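# Move sample box into freezer rack on window bench

## Task

Pick up the sample box from the shelved bench by the door and carry it to the freezer rack on the shelved bench by the window, then push it fully into a free slot of that rack. Success requires all of these: the rack is still resting on its bench, every other box is still fully inside the rack, and the sample box never touches the floor. At the end the grippers must have released the box and the robot must have moved away from it, the robot must be upright and not leaning, and the result must hold without the robot supporting anything.

## Robot and tools

ROBOT. A LinearBot: an omnidirectional wheeled base with a column about 1.75 m high. A carriage rides 1.0 m along the column (lift_m) and holds two identical six-joint arms, each ending in a two-finger gripper. Arm bases sit roughly 0.57 m + lift_m above the floor, with carriage parts hanging about 0.15 m lower. A hand reaches 0.78 m from its shoulder but only about 0.38 m below its arm base. The hand is about 0.16 m long and 0.1 m wide (0.14 m when open). Parked arm joints 1-6: 0, 0.05, 0.05, 1.45, 0, 0; parked, the robot is about 0.95 m wide and 0.7 m long. Cameras: carriage_camera (fixed, facing forward, tilted about 20 degrees down), left_wrist_camera and right_wrist_camera (looking beyond the fingertips).

FRAMES. Base frame: origin on the floor below the base centre; x forward, y left, z up. The left_hand and right_hand readings are in this frame and give the midpoint between the finger pads. quat_wxyz rotates base axes into hand axes: hand z runs along the fingers, and the fingers open along hand y. A hand pointing straight up with joints 1, 5 and 6 at 0 reads (1, 0, 0, 0). The odometry frame is the base frame as it was at scene start. base_odometry counts wheel rotation, so slip is reported as motion. Heading is positive to the left, from -3.142 to 3.142. Hand readings can be off, more so at long reach.

execute_actions(actions, cameras). actions is a list with one action object, or empty to only fetch state and images. An action may contain "base", "joints", or both; their motions start at once and may finish at different times. "base" holds exactly one relative command, counted from the base position in the latest state report: translate_m (metres, forward +, -2 to 2), strafe_m (metres, left +, -2 to 2) or rotate_rad (radians, counter-clockwise/left +, -6.3 to 6.3). "joints" is a single object of absolute targets keyed by name, covering both arms and the lift: lift_m 0 to 1 m; for each of left_ and right_: joint1_rad -2.617 to 3.054 (turns the arm about vertical, 0 ahead, + left); joint2_rad 0 to 3.141 (shoulder: 0 upper arm level pointing back, 1.57 vertical, 3.14 level pointing forward); joint3_rad 0 to 3.141 (elbow: 0 folded, 3.14 straight); joint4_rad -1.57 to 1.57 (wrist pitch, + lifts fingertips); joint5_rad -1.57 to 1.57 (wrist yaw, + swings fingertips to the RIGHT, the reverse of joint 1); joint6_rad -2.094 to 2.094 (roll about the finger direction, + clockwise viewed from the forearm); gripper_m 0 to 0.093 m (pad gap). Done tolerances: lift ±0.004, joints 1-3 ±0.055 except joint1 ±0.02, joint4 ±0.04, joints 5-6 ±0.02, gripper ±0.004. Arm joints move at up to 1.8 rad/s (1-3) and 2.7 rad/s (4-6). One action lasts at most 15 s. Unknown keys or out-of-range numbers reject the whole call with no motion. Omitted joints or base may keep driving toward earlier targets without this being reported. cameras: list of names or "all"; null/omitted means all, [] means none. The "pictures" line lists image order. If a result reports a stop, later motion calls in the same reply are skipped.

wait(seconds): 0 to 10 s, commands nothing, returns state and images. zoom_image(camera, region): region [x0, y0, x1, y1] in pixels of that camera's last full image, origin top-left, at most 504 x 504. read_manual(section): only "licences", no motion. finished_scene(scene): ends the current scene (pass its number) once the last command has settled; irreversible, reports success, and gives the next task if any. Replying without any tool call ends everything.

RESULT LINES. base_status and joint_status describe how each motion ended. "done" for the base means the wheels turned the full amount, slip included; a move of a millimetre or two may fall short yet say done. "off_target": stopped away from target, possibly still pushing. After "contact_stop" or "time_out" the target is dropped and the position held. "joint command not followed" (often with "cause:") means a self-collision check blocked an arm's targets, with "not_followed" on those joints; they may be retried on later actions until valid targets or a free path. Gripper targets still run. To recover, move only the blocked arm clear first, then the other in a later call. on_its_own reports uncommanded behaviour; "held at" is a held target, not a position. "ARM HIT" means an arm struck the robot hard. A gripper holding an object usually shows off_target. motor_effort: percent of maximum, + toward higher joint values, bracket = peak of last action; readings have fixed per-motor bias and noise. A lift effort that keeps dropping while lowering means a hand or its load is resting on something. A drive_wheels reading at rest well above a free-move value means the base is pushing something. Joint torques are raw drive output with offsets, friction and noise.

CONTACT AND SAFETY. Drives stop on wheel overload or an arm being pushed out of place, but arms are not monitored during turns or usually while arm joints are also commanded, and the base can coast about 0.3 m after an arm touches. Arms and grippers never stop on contact; once freed they snap to target. After a blocked drive, back off about 0.2 m along the reverse path (or reverse the turn), repeat if still pressed; a retry may be needed. The base can slip beneath a table edge that the column then strikes; reversing into such an edge may tip the robot. Tipping is likeliest with a high carriage, extended arms, loads, pulling, or abrupt stops; about 1.5 kg per hand with both arms forward can topple it, and only images reveal leaning. A level hand drops 10-17 cm under 1 kg; a straight arm may not lift 1 kg. Finger force is about 45-60 N per pad. Never let the arms strike or press hard on each other. Avoid drops, slips, slams and hard pushes; loose objects may get brief external shoves. Wheel motors are strong (7 N m).

HEAT. Extended or loaded arms heat up, even while you think. MOTOR HOT appears from 75 °C; at 90 °C that arm halts for 10 s (OVER-TEMPERATURE FAULT, "limit_stop_at_motor_heat" in joint_status; resend targets), and at 100 °C the arm goes limp and falls. Some heat carries into the next scene. The robot holds its last command while you think; shorter robot motion time is better.

Each tool is called after "Emit:" as name(argument=value, ...), one argument or row to a line, values as JSON.

## Session

Emit:
execute_actions(
  actions=[],
)

Scene clock: 0.00 s.
Joint torques (N m, as the arm reports them, + toward a larger angle): no reading
base_odometry: x=+0.000 y=+0.000 heading=+0.000 (m, m, rad; odometry frame)
base_status: not commanded
joint_positions: lift_m=+0.297 left_joint1_rad=+0.021 left_joint2_rad=+0.058 left_joint3_rad=+0.041 left_joint4_rad=+1.436 left_joint5_rad=+0.049 left_joint6_rad=-0.015 left_gripper_m=+0.094 right_joint1_rad=+0.024 right_joint2_rad=+0.042 right_joint3_rad=+0.036 right_joint4_rad=+1.414 right_joint5_rad=-0.041 right_joint6_rad=-0.056 right_gripper_m=+0.095
joint_status: not commanded
motor_effort: lift_m=+23 drive_wheels=+3 (%)
left_hand: x=+0.2984 y=+0.3104 z=+1.2925 quat_wxyz=(+0.997, +0.023, +0.076, +0.001) (m; base frame)
right_hand: x=+0.3001 y=-0.3100 z=+1.2904 quat_wxyz=(+0.996, -0.024, +0.081, -0.015) (m; base frame)
pictures: carriage_camera, left_wrist_camera, right_wrist_camera
Images, in order (width x height): carriage_camera 504x504, left_wrist_camera 504x504, right_wrist_camera 504x504.

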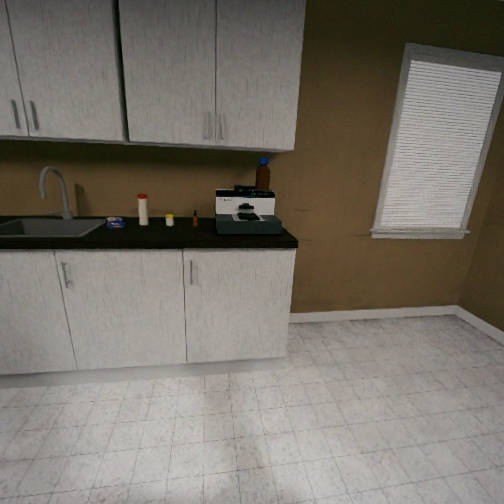

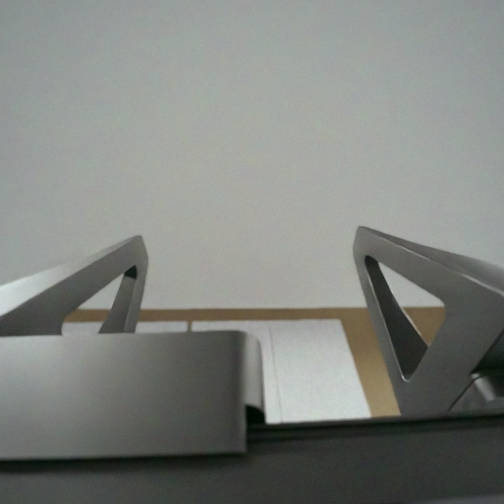

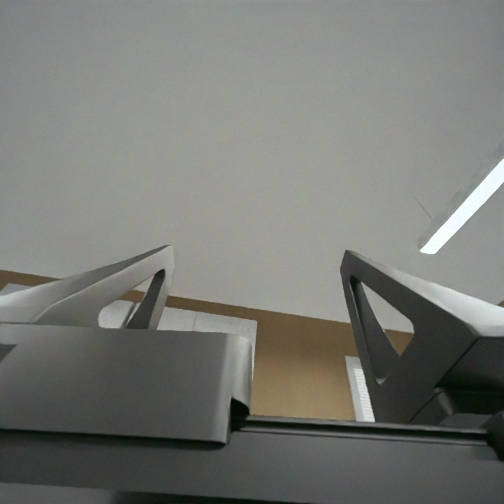

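Emit:
execute_actions(
  actions=[
    {"joints": {"left_joint1_rad": 1.7, "left_joint4_rad": 0.3, "right_joint1_rad": -1.7, "right_joint4_rad": 0.3, "left_joint2_rad":0.8,"left_joint3_rad":0.8,"right_joint2_rad":0.8,"right_joint3_rad":0.8}},
  ],
  cameras=["left_wrist_camera","right_wrist_camera"],
)

Scene clock: 9.93 s.
Joint torques (N m, as the arm reports them, + toward a larger angle): left_arm=[ 0.07 -0.85  9.77  1.92 -0.08 -0.05] | right_arm=[-0.41 -0.62  9.12  1.99  0.09  0.08]
base_odometry: x=+0.000 y=+0.000 heading=+0.000 (m, m, rad; odometry frame)
base_status: not commanded
joint_positions: lift_m=+0.297 left_joint1_rad=+1.694 left_joint2_rad=+0.794 left_joint3_rad=+0.778 left_joint4_rad=+0.298 left_joint5_rad=+0.050 left_joint6_rad=-0.015 left_gripper_m=+0.094 right_joint1_rad=-1.696 right_joint2_rad=+0.792 right_joint3_rad=+0.781 right_joint4_rad=+0.298 right_joint5_rad=-0.042 right_joint6_rad=-0.056 right_gripper_m=+0.095
joint_status: all done
motor_effort: lift_m=+23(23) drive_wheels=+3(2) (%)
left_hand: x=+0.2282 y=+0.6335 z=+1.2911 quat_wxyz=(+0.545, -0.440, +0.410, +0.585) (m; base frame)
right_hand: x=+0.2262 y=-0.6324 z=+1.2931 quat_wxyz=(+0.522, +0.426, +0.421, -0.607) (m; base frame)
pictures: left_wrist_camera, right_wrist_camera
Images, in order (width x height): left_wrist_camera 504x504, right_wrist_camera 504x504.

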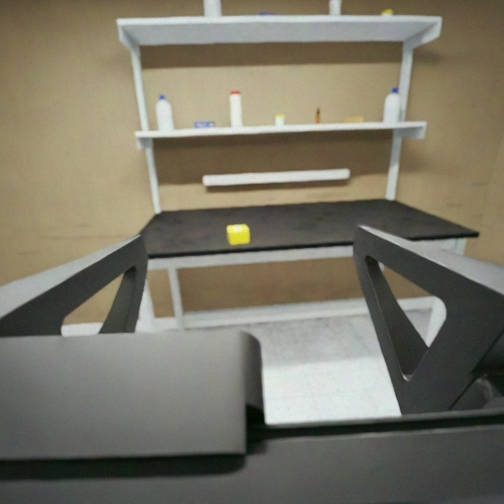

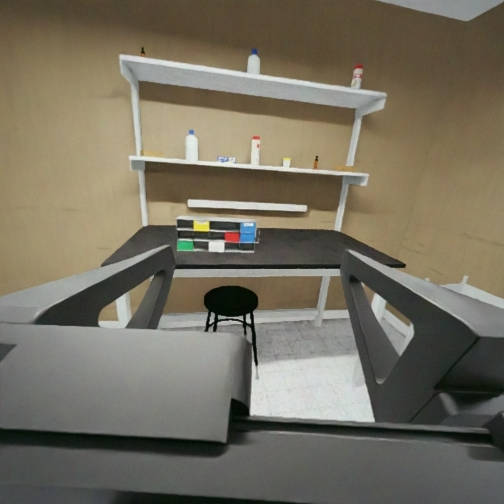

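Emit:
execute_actions(
  actions=[
    {"base": {"rotate_rad": 1.65}, "joints": {"left_joint1_rad": 0, "left_joint4_rad": 1.45, "right_joint1_rad": 0, "right_joint4_rad": 1.45, "left_joint2_rad":0.05,"left_joint3_rad":0.05,"right_joint2_rad":0.05,"right_joint3_rad":0.05, "left_joint5_rad":0,"right_joint5_rad":0,"left_joint6_rad":0,"right_joint6_rad":0}},
  ],
  cameras=["carriage_camera"],
)

Scene clock: 18.87 s.
Joint torques (N m, as the arm reports them, + toward a larger angle): left_arm=[-0.83  1.95  5.12 -0.04 -0.1  -0.01] | right_arm=[ 0.34  2.9   4.61 -0.13  0.1   0.15]
base_odometry: x=+0.000 y=+0.000 heading=+1.650 (m, m, rad; odometry frame)
base_status: done
joint_positions: lift_m=+0.297 left_joint1_rad=+0.006 left_joint2_rad=+0.065 left_joint3_rad=+0.062 left_joint4_rad=+1.441 left_joint5_rad=+0.004 left_joint6_rad=-0.004 left_gripper_m=+0.094 right_joint1_rad=-0.004 right_joint2_rad=+0.067 right_joint3_rad=+0.063 right_joint4_rad=+1.446 right_joint5_rad=-0.001 right_joint6_rad=-0.008 right_gripper_m=+0.095
joint_status: all done
motor_effort: lift_m=+23(23) drive_wheels=+8(17) (%)
left_hand: x=+0.2928 y=+0.3176 z=+1.2985 quat_wxyz=(+0.998, +0.002, +0.066, +0.001) (m; base frame)
right_hand: x=+0.2916 y=-0.3180 z=+1.2991 quat_wxyz=(+0.998, -0.001, +0.064, -0.006) (m; base frame)
pictures: carriage_camera
Images, in order (width x height): carriage_camera 504x504.

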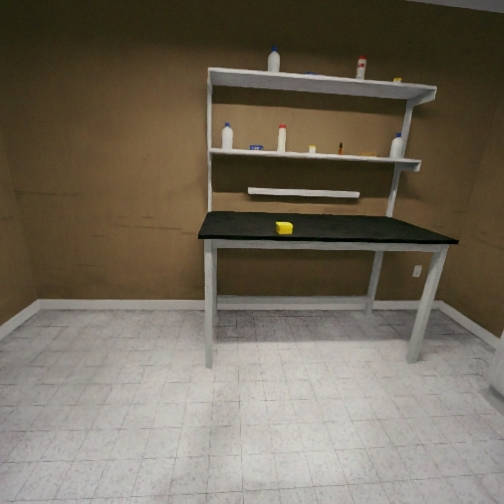

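Emit:
zoom_image(
  camera="carriage_camera",
  region=[240, 200, 330, 260],
)

Emit:
execute_actions(
  actions=[
    {"base": {"translate_m": 0.75}, "joints": {"lift_m": 0.45}},
  ],
  cameras=["carriage_camera"],
)

Region (240, 200, 330, 260) of carriage_camera's 504x504 image, scaled by 5.600, with more detail than that image has.

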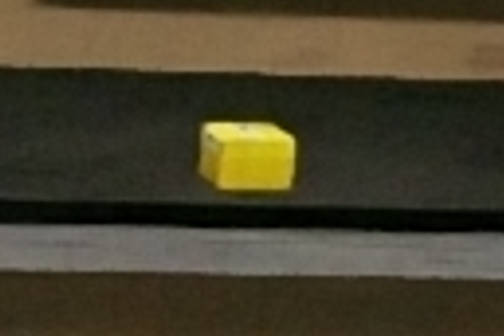

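Scene clock: 30.80 s.
Joint torques (N m, as the arm reports them, + toward a larger angle): left_arm=[-0.83  1.98  5.11 -0.09 -0.1   0.  ] | right_arm=[ 0.34  2.93  4.63 -0.14  0.1   0.15]
base_odometry: x=-0.060 y=+0.748 heading=+1.651 (m, m, rad; odometry frame)
base_status: done
joint_positions: lift_m=+0.450 left_joint1_rad=+0.006 left_joint2_rad=+0.065 left_joint3_rad=+0.062 left_joint4_rad=+1.445 left_joint5_rad=+0.004 left_joint6_rad=-0.004 left_gripper_m=+0.094 right_joint1_rad=-0.004 right_joint2_rad=+0.067 right_joint3_rad=+0.063 right_joint4_rad=+1.448 right_joint5_rad=-0.001 right_joint6_rad=-0.008 right_gripper_m=+0.095
joint_status: all done
motor_effort: lift_m=+24(29) drive_wheels=-6(23) (%)
left_hand: x=+0.2920 y=+0.3175 z=+1.4511 quat_wxyz=(+0.998, +0.002, +0.065, +0.001) (m; base frame)
right_hand: x=+0.2913 y=-0.3180 z=+1.4516 quat_wxyz=(+0.998, -0.001, +0.063, -0.006) (m; base frame)
pictures: carriage_camera
Images, in order (width x height): carriage_camera 504x504.

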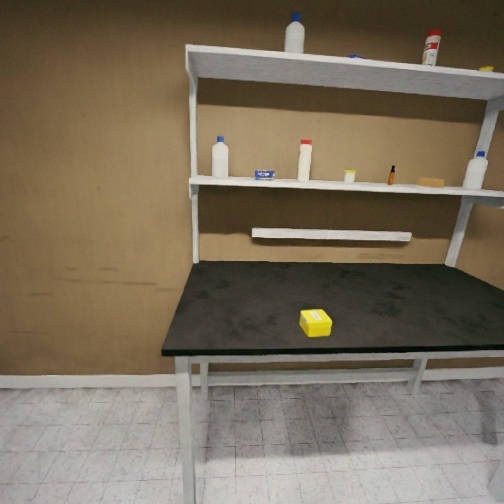

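Emit:
zoom_image(
  camera="carriage_camera",
  region=[270, 290, 370, 365],
)

Region (270, 290, 370, 365) of carriage_camera's 504x504 image, scaled by 5.040, with more detail than that image has; it fills the top 378 rows of this view, and the rest is white.

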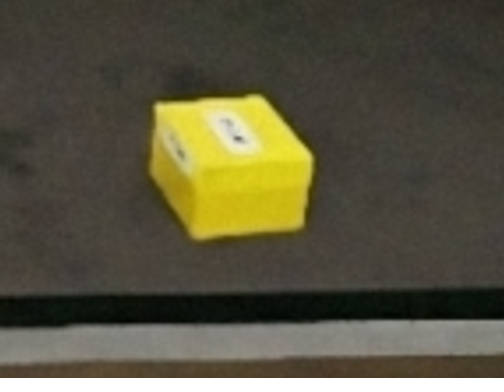

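Emit:
execute_actions(
  actions=[
    {"base": {"rotate_rad": 0.16}, "joints": {"lift_m": 0.22, "right_joint2_rad":1.3,"right_joint3_rad":0.9,"right_joint4_rad":0.05}},
  ],
  cameras=["carriage_camera","right_wrist_camera"],
)

Scene clock: 74.07 s.
Joint torques (N m, as the arm reports them, + toward a larger angle): left_arm=[-0.82  1.97  5.08 -0.09 -0.1  -0.01] | right_arm=[ 0.36 -6.28  9.36  2.27  0.13  0.15]
base_odometry: x=-0.060 y=+0.748 heading=+1.810 (m, m, rad; odometry frame)
base_status: done
joint_positions: lift_m=+0.220 left_joint1_rad=+0.006 left_joint2_rad=+0.065 left_joint3_rad=+0.062 left_joint4_rad=+1.446 left_joint5_rad=+0.004 left_joint6_rad=-0.004 left_gripper_m=+0.094 right_joint1_rad=-0.004 right_joint2_rad=+1.298 right_joint3_rad=+0.882 right_joint4_rad=+0.041 right_joint5_rad=-0.001 right_joint6_rad=-0.008 right_gripper_m=+0.095
joint_status: all done
motor_effort: lift_m=+20(23) drive_wheels=+7(12) (%)
left_hand: x=+0.2917 y=+0.3176 z=+1.2216 quat_wxyz=(+0.998, +0.002, +0.064, +0.001) (m; base frame)
right_hand: x=+0.6847 y=-0.3195 z=+1.0216 quat_wxyz=(+0.563, -0.002, +0.826, -0.003) (m; base frame)
pictures: carriage_camera, right_wrist_camera
Images, in order (width x height): carriage_camera 504x504, right_wrist_camera 504x504.

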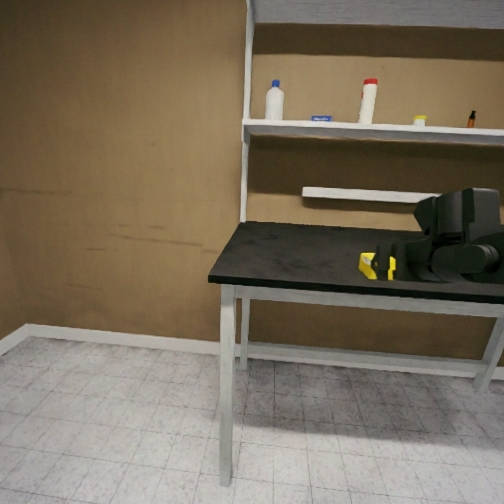

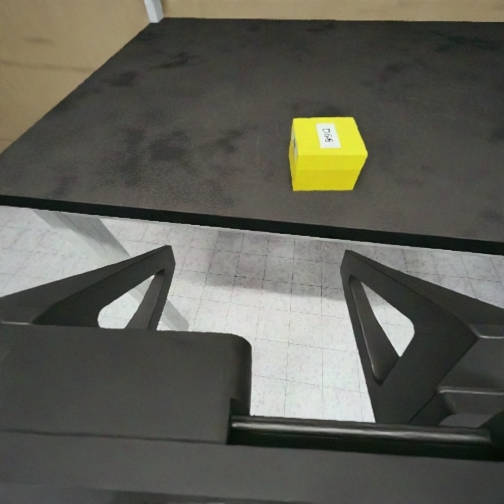

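Emit:
execute_actions(
  actions=[
    {"base": {"strafe_m": -0.07}},
  ],
  cameras=["right_wrist_camera"],
)

Emit:
execute_actions(
  actions=[
    {"base": {"translate_m": 0.08}, "joints":{"lift_m":0.17}},
  ],
  cameras=["carriage_camera","right_wrist_camera"],
)

Scene clock: 86.67 s.
Joint torques (N m, as the arm reports them, + toward a larger angle): left_arm=[-0.83  1.96  5.16 -0.08 -0.1  -0.01] | right_arm=[ 0.27 -6.25  9.4   2.26  0.1   0.15]
base_odometry: x=+0.008 y=+0.764 heading=+1.811 (m, m, rad; odometry frame)
base_status: done
joint_positions: lift_m=+0.220 left_joint1_rad=+0.006 left_joint2_rad=+0.065 left_joint3_rad=+0.062 left_joint4_rad=+1.446 left_joint5_rad=+0.004 left_joint6_rad=-0.004 left_gripper_m=+0.094 right_joint1_rad=-0.004 right_joint2_rad=+1.298 right_joint3_rad=+0.882 right_joint4_rad=+0.045 right_joint5_rad=-0.001 right_joint6_rad=-0.008 right_gripper_m=+0.095
joint_status: not commanded
motor_effort: lift_m=+20(20) drive_wheels=+8(12) (%)
left_hand: x=+0.2917 y=+0.3176 z=+1.2216 quat_wxyz=(+0.998, +0.002, +0.064, +0.001) (m; base frame)
right_hand: x=+0.6850 y=-0.3195 z=+1.0223 quat_wxyz=(+0.564, -0.002, +0.825, -0.003) (m; base frame)
pictures: right_wrist_camera
Images, in order (width x height): right_wrist_camera 504x504.

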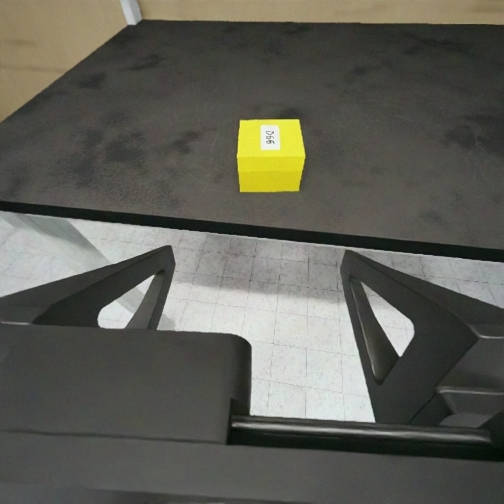

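Scene clock: 88.07 s.
Joint torques (N m, as the arm reports them, + toward a larger angle): left_arm=[-0.81  1.95  5.1  -0.13 -0.09 -0.01] | right_arm=[ 0.26 -6.35  8.6   2.23  0.11  0.15]
base_odometry: x=-0.011 y=+0.842 heading=+1.811 (m, m, rad; odometry frame)
base_status: done
joint_positions: lift_m=+0.170 left_joint1_rad=+0.006 left_joint2_rad=+0.065 left_joint3_rad=+0.062 left_joint4_rad=+1.449 left_joint5_rad=+0.002 left_joint6_rad=-0.004 left_gripper_m=+0.094 right_joint1_rad=-0.003 right_joint2_rad=+1.298 right_joint3_rad=+0.892 right_joint4_rad=+0.046 right_joint5_rad=-0.001 right_joint6_rad=-0.008 right_gripper_m=+0.095
joint_status: all done
motor_effort: lift_m=+20(20) drive_wheels=-4(13) (%)
left_hand: x=+0.2910 y=+0.3179 z=+1.1718 quat_wxyz=(+0.998, +0.001, +0.063, +0.001) (m; base frame)
right_hand: x=+0.6863 y=-0.3193 z=+0.9770 quat_wxyz=(+0.569, -0.002, +0.823, -0.003) (m; base frame)
pictures: carriage_camera, right_wrist_camera
Images, in order (width x height): carriage_camera 504x504, right_wrist_camera 504x504.

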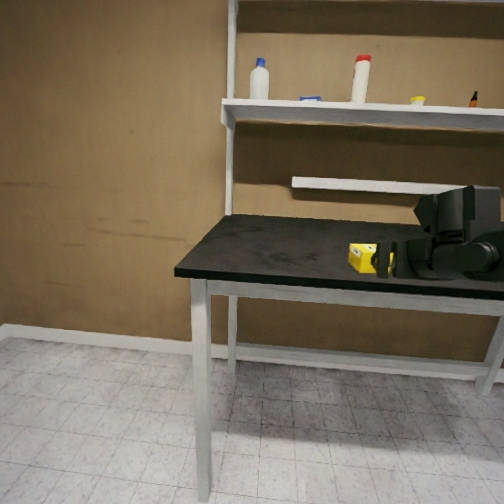

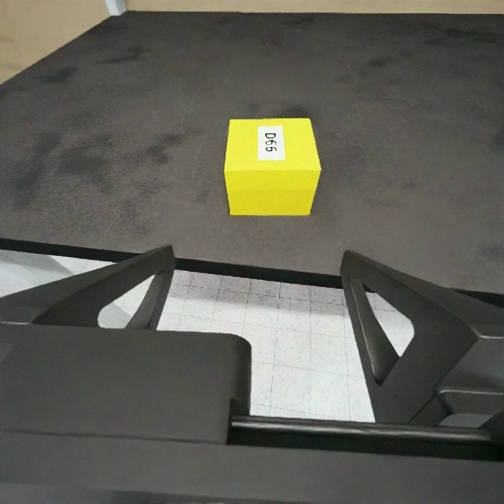

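Emit:
execute_actions(
  actions=[
    {"base": {"strafe_m": -0.01}, "joints":{"lift_m":0.14}},
  ],
  cameras=[],
)

Emit:
execute_actions(
  actions=[
    {"base": {"translate_m": 0.08}},
  ],
  cameras=["carriage_camera","right_wrist_camera"],
)

Scene clock: 113.63 s.
Joint torques (N m, as the arm reports them, + toward a larger angle): left_arm=[-0.81  1.96  5.11 -0.12 -0.08 -0.01] | right_arm=[ 0.19 -6.37  8.63  2.24  0.14  0.15]
base_odometry: x=-0.001 y=+0.845 heading=+1.811 (m, m, rad; odometry frame)
base_status: done
joint_positions: lift_m=+0.140 left_joint1_rad=+0.006 left_joint2_rad=+0.065 left_joint3_rad=+0.062 left_joint4_rad=+1.449 left_joint5_rad=+0.002 left_joint6_rad=-0.004 left_gripper_m=+0.094 right_joint1_rad=-0.003 right_joint2_rad=+1.298 right_joint3_rad=+0.892 right_joint4_rad=+0.045 right_joint5_rad=-0.001 right_joint6_rad=-0.008 right_gripper_m=+0.095
joint_status: all done
motor_effort: lift_m=+20(20) drive_wheels=+7(12) (%)
left_hand: x=+0.2910 y=+0.3179 z=+1.1418 quat_wxyz=(+0.998, +0.001, +0.063, +0.001) (m; base frame)
right_hand: x=+0.6862 y=-0.3193 z=+0.9468 quat_wxyz=(+0.568, -0.002, +0.823, -0.003) (m; base frame)
pictures: none
No camera images: the call's "cameras" was empty. Leave "cameras" out to get every camera's image.

Scene clock: 115.13 s.
Joint torques (N m, as the arm reports them, + toward a larger angle): left_arm=[-0.85  1.94  5.09 -0.14 -0.08 -0.01] | right_arm=[ 0.29 -6.52  8.58  2.21  0.1   0.15]
base_odometry: x=-0.020 y=+0.922 heading=+1.810 (m, m, rad; odometry frame)
base_status: done
joint_positions: lift_m=+0.140 left_joint1_rad=+0.006 left_joint2_rad=+0.065 left_joint3_rad=+0.062 left_joint4_rad=+1.449 left_joint5_rad=+0.002 left_joint6_rad=-0.004 left_gripper_m=+0.094 right_joint1_rad=-0.003 right_joint2_rad=+1.298 right_joint3_rad=+0.892 right_joint4_rad=+0.047 right_joint5_rad=-0.001 right_joint6_rad=-0.008 right_gripper_m=+0.095
joint_status: not commanded
motor_effort: lift_m=+20(20) drive_wheels=-4(10) (%)
left_hand: x=+0.2909 y=+0.3179 z=+1.1418 quat_wxyz=(+0.998, +0.001, +0.062, +0.001) (m; base frame)
right_hand: x=+0.6864 y=-0.3193 z=+0.9473 quat_wxyz=(+0.569, -0.002, +0.822, -0.003) (m; base frame)
pictures: carriage_camera, right_wrist_camera
Images, in order (width x height): carriage_camera 504x504, right_wrist_camera 504x504.

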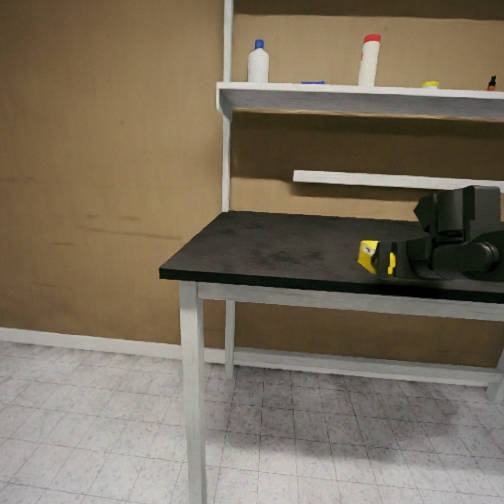

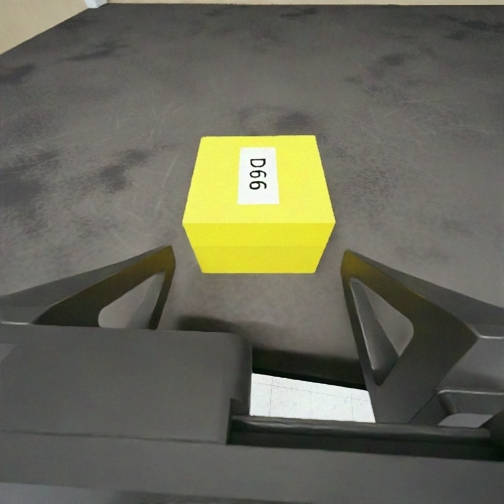

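Emit:
execute_actions(
  actions=[
    {"base": {"translate_m": 0.035}},
  ],
  cameras=["right_wrist_camera"],
)

Emit:
execute_actions(
  actions=[
    {"joints": {"right_gripper_m": 0.06}},
  ],
  cameras=["right_wrist_camera"],
)

Scene clock: 130.23 s.
Joint torques (N m, as the arm reports them, + toward a larger angle): left_arm=[-0.82  1.94  5.16 -0.14 -0.09  0.  ] | right_arm=[ 0.28 -6.28  8.73  2.22  0.1   0.15]
base_odometry: x=-0.028 y=+0.957 heading=+1.810 (m, m, rad; odometry frame)
base_status: done
joint_positions: lift_m=+0.140 left_joint1_rad=+0.006 left_joint2_rad=+0.065 left_joint3_rad=+0.062 left_joint4_rad=+1.450 left_joint5_rad=+0.002 left_joint6_rad=-0.004 left_gripper_m=+0.094 right_joint1_rad=-0.003 right_joint2_rad=+1.298 right_joint3_rad=+0.892 right_joint4_rad=+0.048 right_joint5_rad=-0.001 right_joint6_rad=-0.008 right_gripper_m=+0.095
joint_status: not commanded
motor_effort: lift_m=+20(19) drive_wheels=-4(13) (%)
left_hand: x=+0.2908 y=+0.3179 z=+1.1418 quat_wxyz=(+0.998, +0.001, +0.062, +0.001) (m; base frame)
right_hand: x=+0.6865 y=-0.3193 z=+0.9475 quat_wxyz=(+0.570, -0.002, +0.822, -0.003) (m; base frame)
pictures: right_wrist_camera
Images, in order (width x height): right_wrist_camera 504x504.

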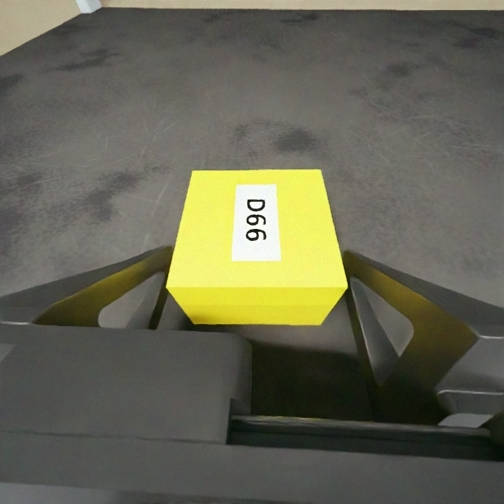

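Scene clock: 130.77 s.
Joint torques (N m, as the arm reports them, + toward a larger angle): left_arm=[-0.85  1.98  5.11 -0.14 -0.08  0.  ] | right_arm=[ 0.28 -6.39  8.67  2.2   0.09  0.15]
base_odometry: x=-0.028 y=+0.957 heading=+1.810 (m, m, rad; odometry frame)
base_status: not commanded
joint_positions: lift_m=+0.140 left_joint1_rad=+0.006 left_joint2_rad=+0.065 left_joint3_rad=+0.062 left_joint4_rad=+1.450 left_joint5_rad=+0.002 left_joint6_rad=-0.004 left_gripper_m=+0.094 right_joint1_rad=-0.003 right_joint2_rad=+1.298 right_joint3_rad=+0.892 right_joint4_rad=+0.048 right_joint5_rad=-0.001 right_joint6_rad=-0.008 right_gripper_m=+0.076
joint_status: right_gripper_m off_target (ended at +0.076, target +0.060)
motor_effort: lift_m=+20(20) drive_wheels=-3(4) (%)
left_hand: x=+0.2908 y=+0.3179 z=+1.1418 quat_wxyz=(+0.998, +0.001, +0.062, +0.001) (m; base frame)
right_hand: x=+0.6865 y=-0.3193 z=+0.9475 quat_wxyz=(+0.570, -0.002, +0.822, -0.003) (m; base frame)
pictures: right_wrist_camera
Images, in order (width x height): right_wrist_camera 504x504.

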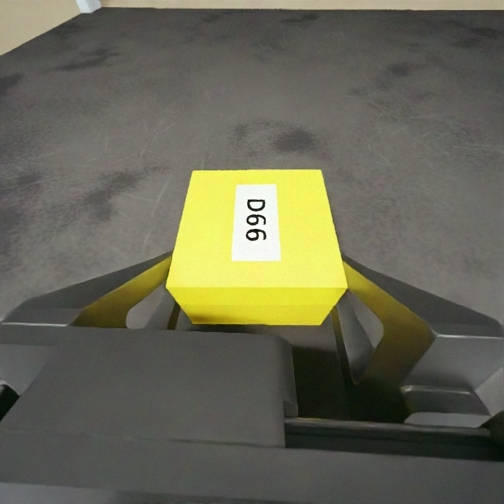

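Emit:
execute_actions(
  actions=[
    {"joints": {"lift_m": 0.2, "right_gripper_m": 0.04}},
  ],
  cameras=["right_wrist_camera", "carriage_camera"],
)

Scene clock: 135.33 s.
Joint torques (N m, as the arm reports them, + toward a larger angle): left_arm=[-0.85  1.99  5.26 -0.14 -0.07  0.  ] | right_arm=[ 0.22 -6.28  8.67  2.34  0.12  0.15]
base_odometry: x=-0.028 y=+0.957 heading=+1.810 (m, m, rad; odometry frame)
base_status: not commanded
joint_positions: lift_m=+0.200 left_joint1_rad=+0.006 left_joint2_rad=+0.065 left_joint3_rad=+0.061 left_joint4_rad=+1.450 left_joint5_rad=+0.002 left_joint6_rad=-0.004 left_gripper_m=+0.094 right_joint1_rad=-0.003 right_joint2_rad=+1.298 right_joint3_rad=+0.892 right_joint4_rad=+0.038 right_joint5_rad=-0.001 right_joint6_rad=-0.008 right_gripper_m=+0.076
joint_status: right_gripper_m off_target (ended at +0.076, target +0.040); the others done
motor_effort: lift_m=+25(31) drive_wheels=+7(4) (%)
left_hand: x=+0.2910 y=+0.3179 z=+1.2010 quat_wxyz=(+0.998, +0.001, +0.063, +0.001) (m; base frame)
right_hand: x=+0.6856 y=-0.3193 z=+1.0047 quat_wxyz=(+0.566, -0.002, +0.825, -0.003) (m; base frame)
pictures: carriage_camera, right_wrist_camera
Images, in order (width x height): carriage_camera 504x504, right_wrist_camera 504x504.

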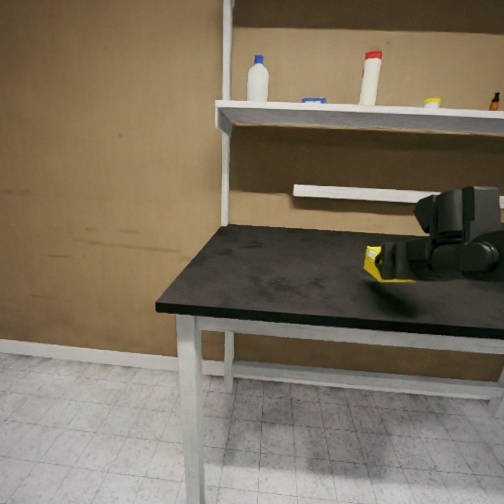

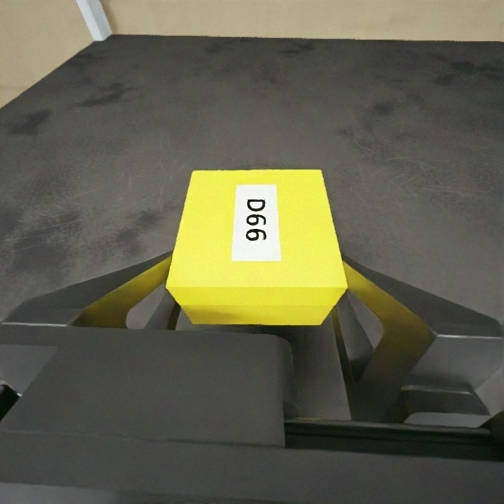

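Emit:
execute_actions(
  actions=[
    {"base": {"translate_m": -0.95}, "joints": {"lift_m": 0.35}},
  ],
  cameras=[],
)

Emit:
execute_actions(
  actions=[
    {"base": {"rotate_rad": -3.3}, "joints": {"right_joint2_rad": 0.7, "right_joint3_rad": 0.3}},
  ],
  cameras=["right_wrist_camera", "carriage_camera"],
)

Scene clock: 149.63 s.
Joint torques (N m, as the arm reports them, + toward a larger angle): left_arm=[-0.83  1.92  5.32 -0.13 -0.08  0.  ] | right_arm=[ 0.34 -6.45  8.62  2.35  0.11  0.15]
base_odometry: x=+0.197 y=+0.034 heading=+1.810 (m, m, rad; odometry frame)
base_status: done
joint_positions: lift_m=+0.350 left_joint1_rad=+0.006 left_joint2_rad=+0.065 left_joint3_rad=+0.059 left_joint4_rad=+1.449 left_joint5_rad=+0.002 left_joint6_rad=-0.004 left_gripper_m=+0.094 right_joint1_rad=-0.003 right_joint2_rad=+1.299 right_joint3_rad=+0.892 right_joint4_rad=+0.034 right_joint5_rad=-0.001 right_joint6_rad=-0.008 right_gripper_m=+0.076
joint_status: all done
motor_effort: lift_m=+25(31) drive_wheels=+1(21) (%)
left_hand: x=+0.2918 y=+0.3180 z=+1.3503 quat_wxyz=(+0.998, +0.000, +0.064, +0.001) (m; base frame)
right_hand: x=+0.6853 y=-0.3193 z=+1.1535 quat_wxyz=(+0.564, -0.002, +0.826, -0.003) (m; base frame)
pictures: none
No camera images: the call's "cameras" was empty. Leave "cameras" out to get every camera's image.

Scene clock: 154.00 s.
Joint torques (N m, as the arm reports them, + toward a larger angle): left_arm=[-0.84  1.97  5.41 -0.11 -0.08  0.  ] | right_arm=[ 0.26 -3.19  7.49  2.4   0.1   0.15]
base_odometry: x=+0.197 y=+0.034 heading=-1.490 (m, m, rad; odometry frame)
base_status: done
joint_positions: lift_m=+0.350 left_joint1_rad=+0.006 left_joint2_rad=+0.065 left_joint3_rad=+0.059 left_joint4_rad=+1.448 left_joint5_rad=+0.001 left_joint6_rad=-0.004 left_gripper_m=+0.094 right_joint1_rad=-0.003 right_joint2_rad=+0.726 right_joint3_rad=+0.306 right_joint4_rad=+0.029 right_joint5_rad=+0.000 right_joint6_rad=-0.008 right_gripper_m=+0.076
joint_status: all done
motor_effort: lift_m=+25(25) drive_wheels=+8(18) (%)
left_hand: x=+0.2922 y=+0.3181 z=+1.3503 quat_wxyz=(+0.998, +0.000, +0.065, +0.001) (m; base frame)
right_hand: x=+0.5566 y=-0.3189 z=+1.0674 quat_wxyz=(+0.556, -0.002, +0.831, -0.003) (m; base frame)
pictures: carriage_camera, right_wrist_camera
Images, in order (width x height): carriage_camera 504x504, right_wrist_camera 504x504.

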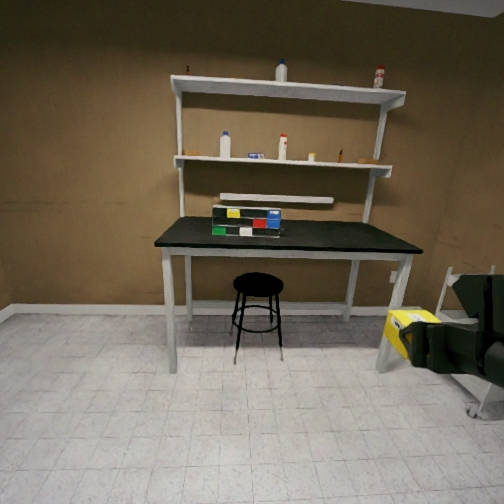

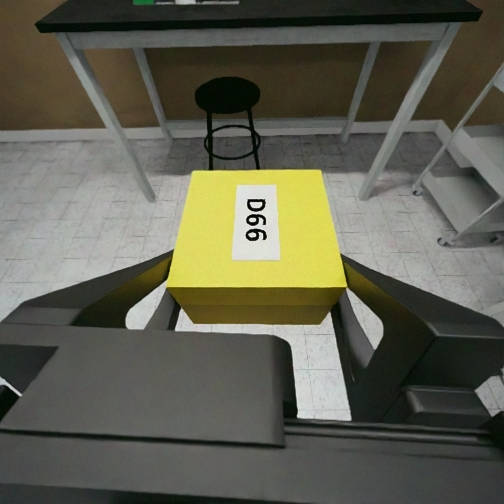

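Emit:
execute_actions(
  actions=[
    {"base": {"translate_m": 0.75}},
  ],
  cameras=["carriage_camera"],
)

Emit:
zoom_image(
  camera="carriage_camera",
  region=[150, 200, 350, 340],
)

Scene clock: 163.77 s.
Joint torques (N m, as the arm reports them, + toward a larger angle): left_arm=[-0.85  1.93  5.31 -0.12 -0.07  0.  ] | right_arm=[ 0.25 -3.3   7.6   2.36  0.09  0.15]
base_odometry: x=+0.256 y=-0.714 heading=-1.491 (m, m, rad; odometry frame)
base_status: done
joint_positions: lift_m=+0.350 left_joint1_rad=+0.006 left_joint2_rad=+0.065 left_joint3_rad=+0.059 left_joint4_rad=+1.449 left_joint5_rad=+0.001 left_joint6_rad=-0.004 left_gripper_m=+0.094 right_joint1_rad=-0.003 right_joint2_rad=+0.726 right_joint3_rad=+0.306 right_joint4_rad=+0.029 right_joint5_rad=+0.000 right_joint6_rad=-0.008 right_gripper_m=+0.076
joint_status: not commanded
motor_effort: lift_m=+25(25) drive_wheels=-5(22) (%)
left_hand: x=+0.2920 y=+0.3181 z=+1.3503 quat_wxyz=(+0.998, +0.000, +0.064, +0.001) (m; base frame)
right_hand: x=+0.5566 y=-0.3189 z=+1.0675 quat_wxyz=(+0.557, -0.002, +0.831, -0.003) (m; base frame)
pictures: carriage_camera
Images, in order (width x height): carriage_camera 504x504.

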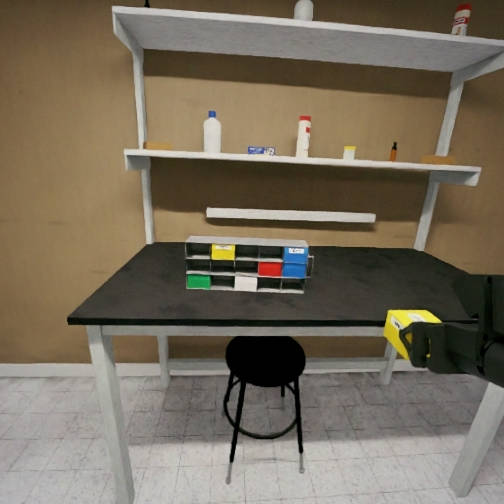

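Region (150, 200, 350, 340) of carriage_camera's 504x504 image, scaled by 2.520, with more detail than that image has; it fills the top 353 rows of this view, and the rest is white.

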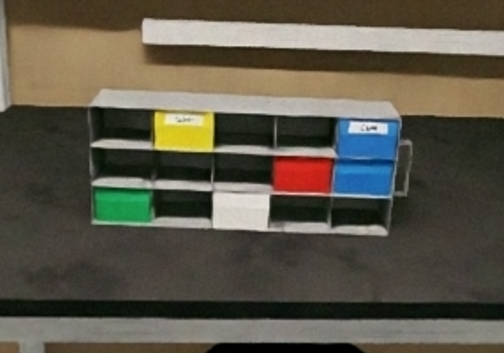

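Emit:
execute_actions(
  actions=[
    {"base": {"strafe_m": 0.25}, "joints": {"right_joint2_rad": 1.3, "right_joint3_rad": 0.9, "right_joint4_rad": 0.06, "lift_m":0.2}},
  ],
  cameras=[],
)

Emit:
execute_actions(
  actions=[
    {"base": {"rotate_rad": -0.03}},
  ],
  cameras=[],
)

Emit:
execute_actions(
  actions=[
    {"base": {"translate_m": 0.2}},
  ],
  cameras=["right_wrist_camera", "carriage_camera"],
)

Scene clock: 213.20 s.
Joint torques (N m, as the arm reports them, + toward a larger angle): left_arm=[-0.83  1.97  5.35 -0.13 -0.07 -0.01] | right_arm=[ 0.15 -6.43  9.58  2.41  0.09  0.15]
base_odometry: x=+0.506 y=-0.694 heading=-1.491 (m, m, rad; odometry frame)
base_status: done
joint_positions: lift_m=+0.200 left_joint1_rad=+0.006 left_joint2_rad=+0.065 left_joint3_rad=+0.059 left_joint4_rad=+1.449 left_joint5_rad=+0.001 left_joint6_rad=-0.004 left_gripper_m=+0.094 right_joint1_rad=-0.002 right_joint2_rad=+1.299 right_joint3_rad=+0.878 right_joint4_rad=+0.038 right_joint5_rad=+0.001 right_joint6_rad=-0.008 right_gripper_m=+0.076
joint_status: all done
motor_effort: lift_m=+20(21) drive_wheels=+0(15) (%)
left_hand: x=+0.2919 y=+0.3181 z=+1.2009 quat_wxyz=(+0.998, +0.000, +0.064, +0.001) (m; base frame)
right_hand: x=+0.6839 y=-0.3189 z=+0.9984 quat_wxyz=(+0.559, -0.002, +0.829, -0.003) (m; base frame)
pictures: none
No camera images: the call's "cameras" was empty. Leave "cameras" out to get every camera's image.

Scene clock: 213.87 s.
Joint torques (N m, as the arm reports them, + toward a larger angle): left_arm=[-0.84  1.96  5.37 -0.13 -0.07  0.  ] | right_arm=[ 0.14 -6.4   9.58  2.39  0.09  0.15]
base_odometry: x=+0.506 y=-0.694 heading=-1.520 (m, m, rad; odometry frame)
base_status: done
joint_positions: lift_m=+0.200 left_joint1_rad=+0.006 left_joint2_rad=+0.065 left_joint3_rad=+0.059 left_joint4_rad=+1.449 left_joint5_rad=+0.001 left_joint6_rad=-0.004 left_gripper_m=+0.094 right_joint1_rad=-0.001 right_joint2_rad=+1.299 right_joint3_rad=+0.878 right_joint4_rad=+0.039 right_joint5_rad=+0.001 right_joint6_rad=-0.008 right_gripper_m=+0.076
joint_status: not commanded
motor_effort: lift_m=+20(20) drive_wheels=-5(6) (%)
left_hand: x=+0.2918 y=+0.3181 z=+1.2009 quat_wxyz=(+0.998, +0.000, +0.064, +0.001) (m; base frame)
right_hand: x=+0.6840 y=-0.3188 z=+0.9987 quat_wxyz=(+0.560, -0.003, +0.828, -0.003) (m; base frame)
pictures: none
No camera images: the call's "cameras" was empty. Leave "cameras" out to get every camera's image.

Scene clock: 215.93 s.
Joint torques (N m, as the arm reports them, + toward a larger angle): left_arm=[-0.84  1.94  5.36 -0.14 -0.08  0.  ] | right_arm=[ 0.18 -6.3   9.72  2.36  0.09  0.15]
base_odometry: x=+0.516 y=-0.894 heading=-1.520 (m, m, rad; odometry frame)
base_status: done
joint_positions: lift_m=+0.200 left_joint1_rad=+0.006 left_joint2_rad=+0.065 left_joint3_rad=+0.059 left_joint4_rad=+1.451 left_joint5_rad=+0.001 left_joint6_rad=-0.004 left_gripper_m=+0.094 right_joint1_rad=-0.001 right_joint2_rad=+1.299 right_joint3_rad=+0.878 right_joint4_rad=+0.040 right_joint5_rad=+0.000 right_joint6_rad=-0.008 right_gripper_m=+0.076
joint_status: not commanded
motor_effort: lift_m=+20(20) drive_wheels=-4(15) (%)
left_hand: x=+0.2915 y=+0.3181 z=+1.2009 quat_wxyz=(+0.998, +0.000, +0.063, +0.001) (m; base frame)
right_hand: x=+0.6841 y=-0.3187 z=+0.9990 quat_wxyz=(+0.560, -0.003, +0.828, -0.003) (m; base frame)
pictures: carriage_camera, right_wrist_camera
Images, in order (width x height): carriage_camera 504x504, right_wrist_camera 504x504.

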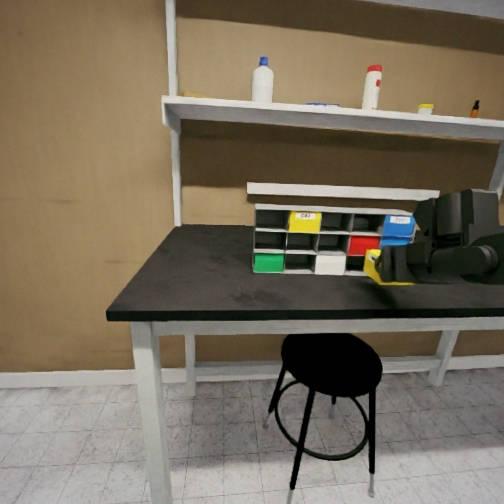

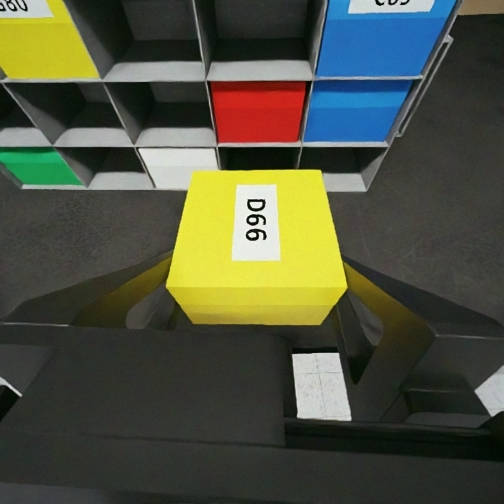

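Emit:
execute_actions(
  actions=[
    {"base": {"translate_m": 0.05}, "joints": {"right_joint4_rad": 0.088, "lift_m":0.15}},
  ],
  cameras=["right_wrist_camera", "carriage_camera"],
)

Scene clock: 228.13 s.
Joint torques (N m, as the arm reports them, + toward a larger angle): left_arm=[-0.86  1.94  5.36 -0.14 -0.08  0.  ] | right_arm=[ 0.03 -6.4   9.07  2.41  0.09  0.15]
base_odometry: x=+0.519 y=-0.944 heading=-1.519 (m, m, rad; odometry frame)
base_status: done
joint_positions: lift_m=+0.150 left_joint1_rad=+0.006 left_joint2_rad=+0.065 left_joint3_rad=+0.059 left_joint4_rad=+1.451 left_joint5_rad=+0.001 left_joint6_rad=-0.004 left_gripper_m=+0.094 right_joint1_rad=-0.001 right_joint2_rad=+1.299 right_joint3_rad=+0.886 right_joint4_rad=+0.067 right_joint5_rad=+0.000 right_joint6_rad=-0.008 right_gripper_m=+0.076
joint_status: all done
motor_effort: lift_m=+20(19) drive_wheels=-3(15) (%)
left_hand: x=+0.2914 y=+0.3181 z=+1.1510 quat_wxyz=(+0.998, +0.000, +0.063, +0.001) (m; base frame)
right_hand: x=+0.6875 y=-0.3187 z=+0.9589 quat_wxyz=(+0.575, -0.003, +0.818, -0.003) (m; base frame)
pictures: carriage_camera, right_wrist_camera
Images, in order (width x height): carriage_camera 504x504, right_wrist_camera 504x504.

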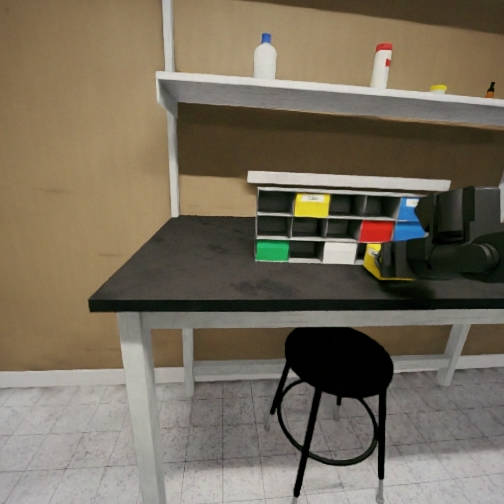

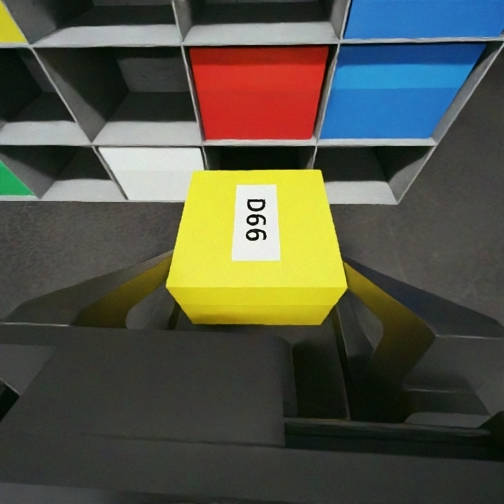

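Emit:
execute_actions(
  actions=[
    {"base": {"translate_m": 0.03}, "joints": {"lift_m":0.143}},
  ],
  cameras=["right_wrist_camera", "carriage_camera"],
)

Emit:
zoom_image(
  camera="right_wrist_camera",
  region=[60, 110, 460, 300],
)

Scene clock: 242.07 s.
Joint torques (N m, as the arm reports them, + toward a larger angle): left_arm=[-0.8   1.98  5.35 -0.16 -0.07  0.  ] | right_arm=[-0.02 -6.45  9.06  2.43  0.07  0.15]
base_odometry: x=+0.521 y=-0.974 heading=-1.519 (m, m, rad; odometry frame)
base_status: done
joint_positions: lift_m=+0.143 left_joint1_rad=+0.006 left_joint2_rad=+0.065 left_joint3_rad=+0.059 left_joint4_rad=+1.452 left_joint5_rad=+0.001 left_joint6_rad=-0.004 left_gripper_m=+0.094 right_joint1_rad=-0.001 right_joint2_rad=+1.299 right_joint3_rad=+0.886 right_joint4_rad=+0.066 right_joint5_rad=+0.000 right_joint6_rad=-0.008 right_gripper_m=+0.076
joint_status: all done
motor_effort: lift_m=+20(20) drive_wheels=-2(18) (%)
left_hand: x=+0.2911 y=+0.3181 z=+1.1440 quat_wxyz=(+0.998, +0.000, +0.063, +0.001) (m; base frame)
right_hand: x=+0.6874 y=-0.3187 z=+0.9517 quat_wxyz=(+0.574, -0.003, +0.819, -0.003) (m; base frame)
pictures: carriage_camera, right_wrist_camera
Images, in order (width x height): carriage_camera 504x504, right_wrist_camera 504x504.

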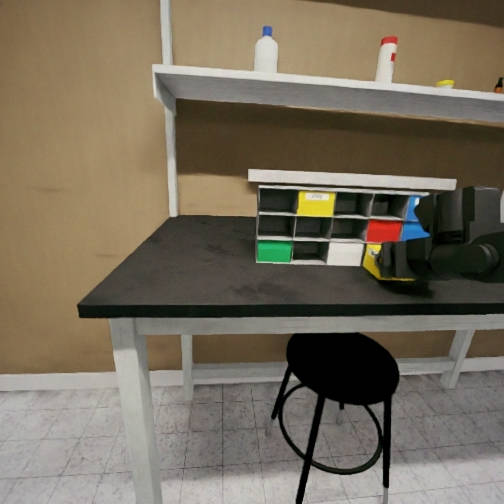

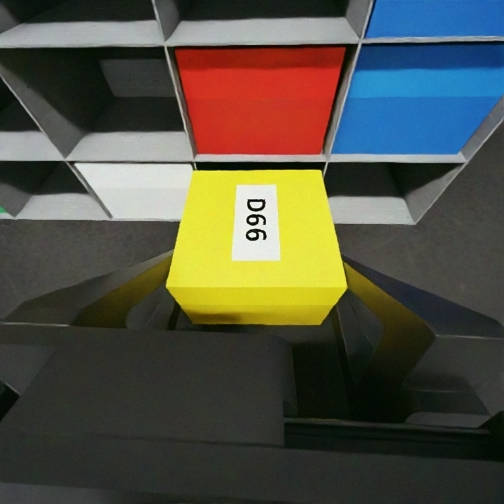

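Region (60, 110, 460, 300) of right_wrist_camera's 504x504 image, scaled by 1.260, with more detail than that image has; it fills the top 239 rows of this view, and the rest is white.

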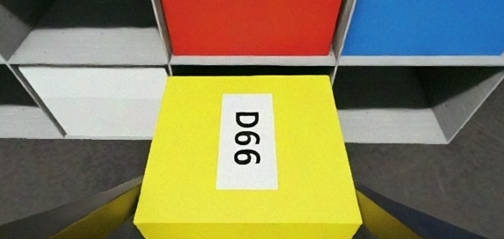

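Emit:
zoom_image(
  camera="right_wrist_camera",
  region=[170, 140, 350, 200],
)

Emit:
zoom_image(
  camera="carriage_camera",
  region=[310, 210, 430, 300],
)

Region (170, 140, 350, 200) of right_wrist_camera's 504x504 image, scaled by 2.800, with more detail than that image has.

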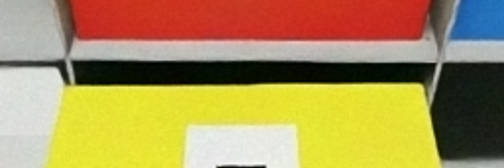

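Region (310, 210, 430, 300) of carriage_camera's 504x504 image, scaled by 4.200, with more detail than that image has; it fills the top 378 rows of this view, and the rest is white.

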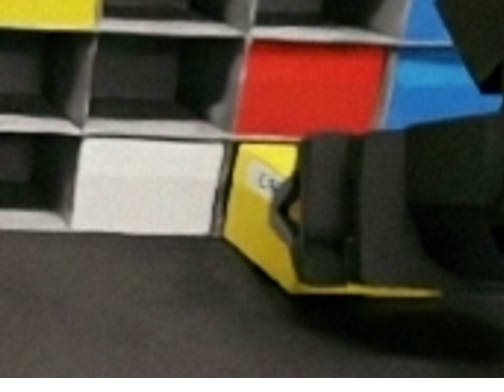

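Emit:
execute_actions(
  actions=[
    {"joints": {"lift_m":0.1415, "right_joint5_rad": 0.014}},
  ],
  cameras=["right_wrist_camera"],
)

Emit:
zoom_image(
  camera="right_wrist_camera",
  region=[170, 140, 350, 200],
)

Scene clock: 263.93 s.
Joint torques (N m, as the arm reports them, + toward a larger angle): left_arm=[-0.83  1.94  5.4  -0.15 -0.07  0.  ] | right_arm=[ 0.23 -6.58  9.17  2.4   0.13  0.15]
base_odometry: x=+0.521 y=-0.974 heading=-1.519 (m, m, rad; odometry frame)
base_status: not commanded
joint_positions: lift_m=+0.142 left_joint1_rad=+0.006 left_joint2_rad=+0.065 left_joint3_rad=+0.059 left_joint4_rad=+1.452 left_joint5_rad=+0.001 left_joint6_rad=-0.004 left_gripper_m=+0.094 right_joint1_rad=-0.001 right_joint2_rad=+1.299 right_joint3_rad=+0.886 right_joint4_rad=+0.067 right_joint5_rad=+0.010 right_joint6_rad=-0.008 right_gripper_m=+0.076
joint_status: all done
motor_effort: lift_m=+19(20) drive_wheels=-3(3) (%)
left_hand: x=+0.2912 y=+0.3181 z=+1.1426 quat_wxyz=(+0.998, +0.000, +0.063, +0.001) (m; base frame)
right_hand: x=+0.6875 y=-0.3203 z=+0.9506 quat_wxyz=(+0.575, +0.000, +0.818, -0.007) (m; base frame)
pictures: right_wrist_camera
Images, in order (width x height): right_wrist_camera 504x504.

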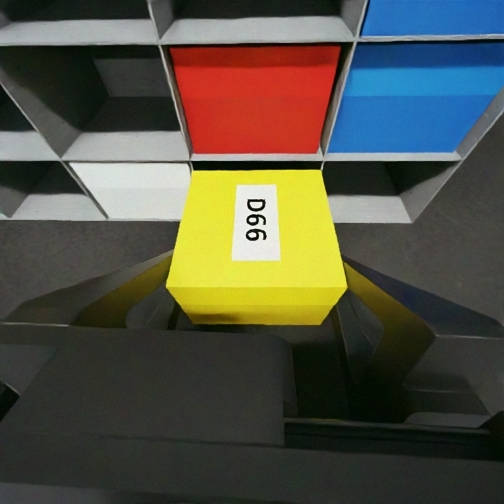

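Region (170, 140, 350, 200) of right_wrist_camera's 504x504 image, scaled by 2.800, with more detail than that image has.

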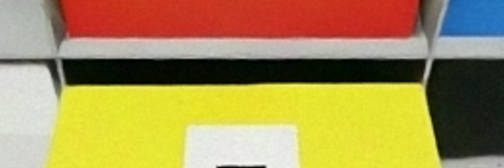

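Centered. Advance slowly.

Emit:
execute_actions(
  actions=[
    {"base": {"translate_m": 0.018}},
  ],
  cameras=["right_wrist_camera","carriage_camera"],
)

Emit:
zoom_image(
  camera="right_wrist_camera",
  region=[150, 140, 370, 220],
)

Scene clock: 269.93 s.
Joint torques (N m, as the arm reports them, + toward a larger angle): left_arm=[-0.82  1.94  5.38 -0.14 -0.08  0.  ] | right_arm=[-0.03 -6.45  9.13  2.4   0.16  0.15]
base_odometry: x=+0.522 y=-0.992 heading=-1.518 (m, m, rad; odometry frame)
base_status: done
joint_positions: lift_m=+0.142 left_joint1_rad=+0.006 left_joint2_rad=+0.065 left_joint3_rad=+0.059 left_joint4_rad=+1.451 left_joint5_rad=+0.001 left_joint6_rad=-0.004 left_gripper_m=+0.094 right_joint1_rad=-0.001 right_joint2_rad=+1.299 right_joint3_rad=+0.886 right_joint4_rad=+0.068 right_joint5_rad=+0.010 right_joint6_rad=-0.008 right_gripper_m=+0.076
joint_status: not commanded
motor_effort: lift_m=+19(19) drive_wheels=-3(13) (%)
left_hand: x=+0.2914 y=+0.3181 z=+1.1426 quat_wxyz=(+0.998, +0.000, +0.063, +0.001) (m; base frame)
right_hand: x=+0.6875 y=-0.3203 z=+0.9508 quat_wxyz=(+0.575, +0.000, +0.818, -0.007) (m; base frame)
pictures: carriage_camera, right_wrist_camera
Images, in order (width x height): carriage_camera 504x504, right_wrist_camera 504x504.

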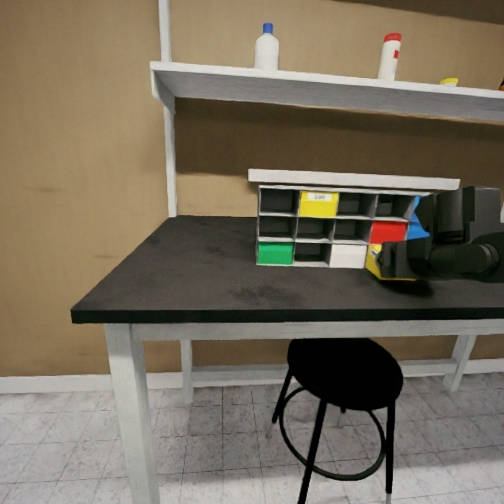

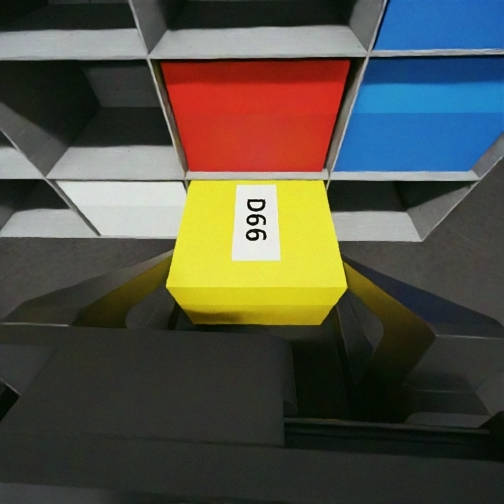

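Region (150, 140, 370, 220) of right_wrist_camera's 504x504 image, scaled by 2.291, with more detail than that image has; it fills the top 183 rows of this view, and the rest is white.

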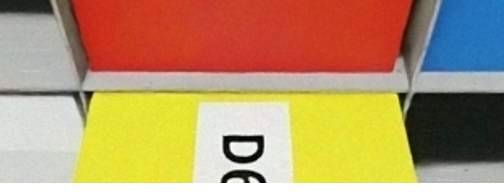

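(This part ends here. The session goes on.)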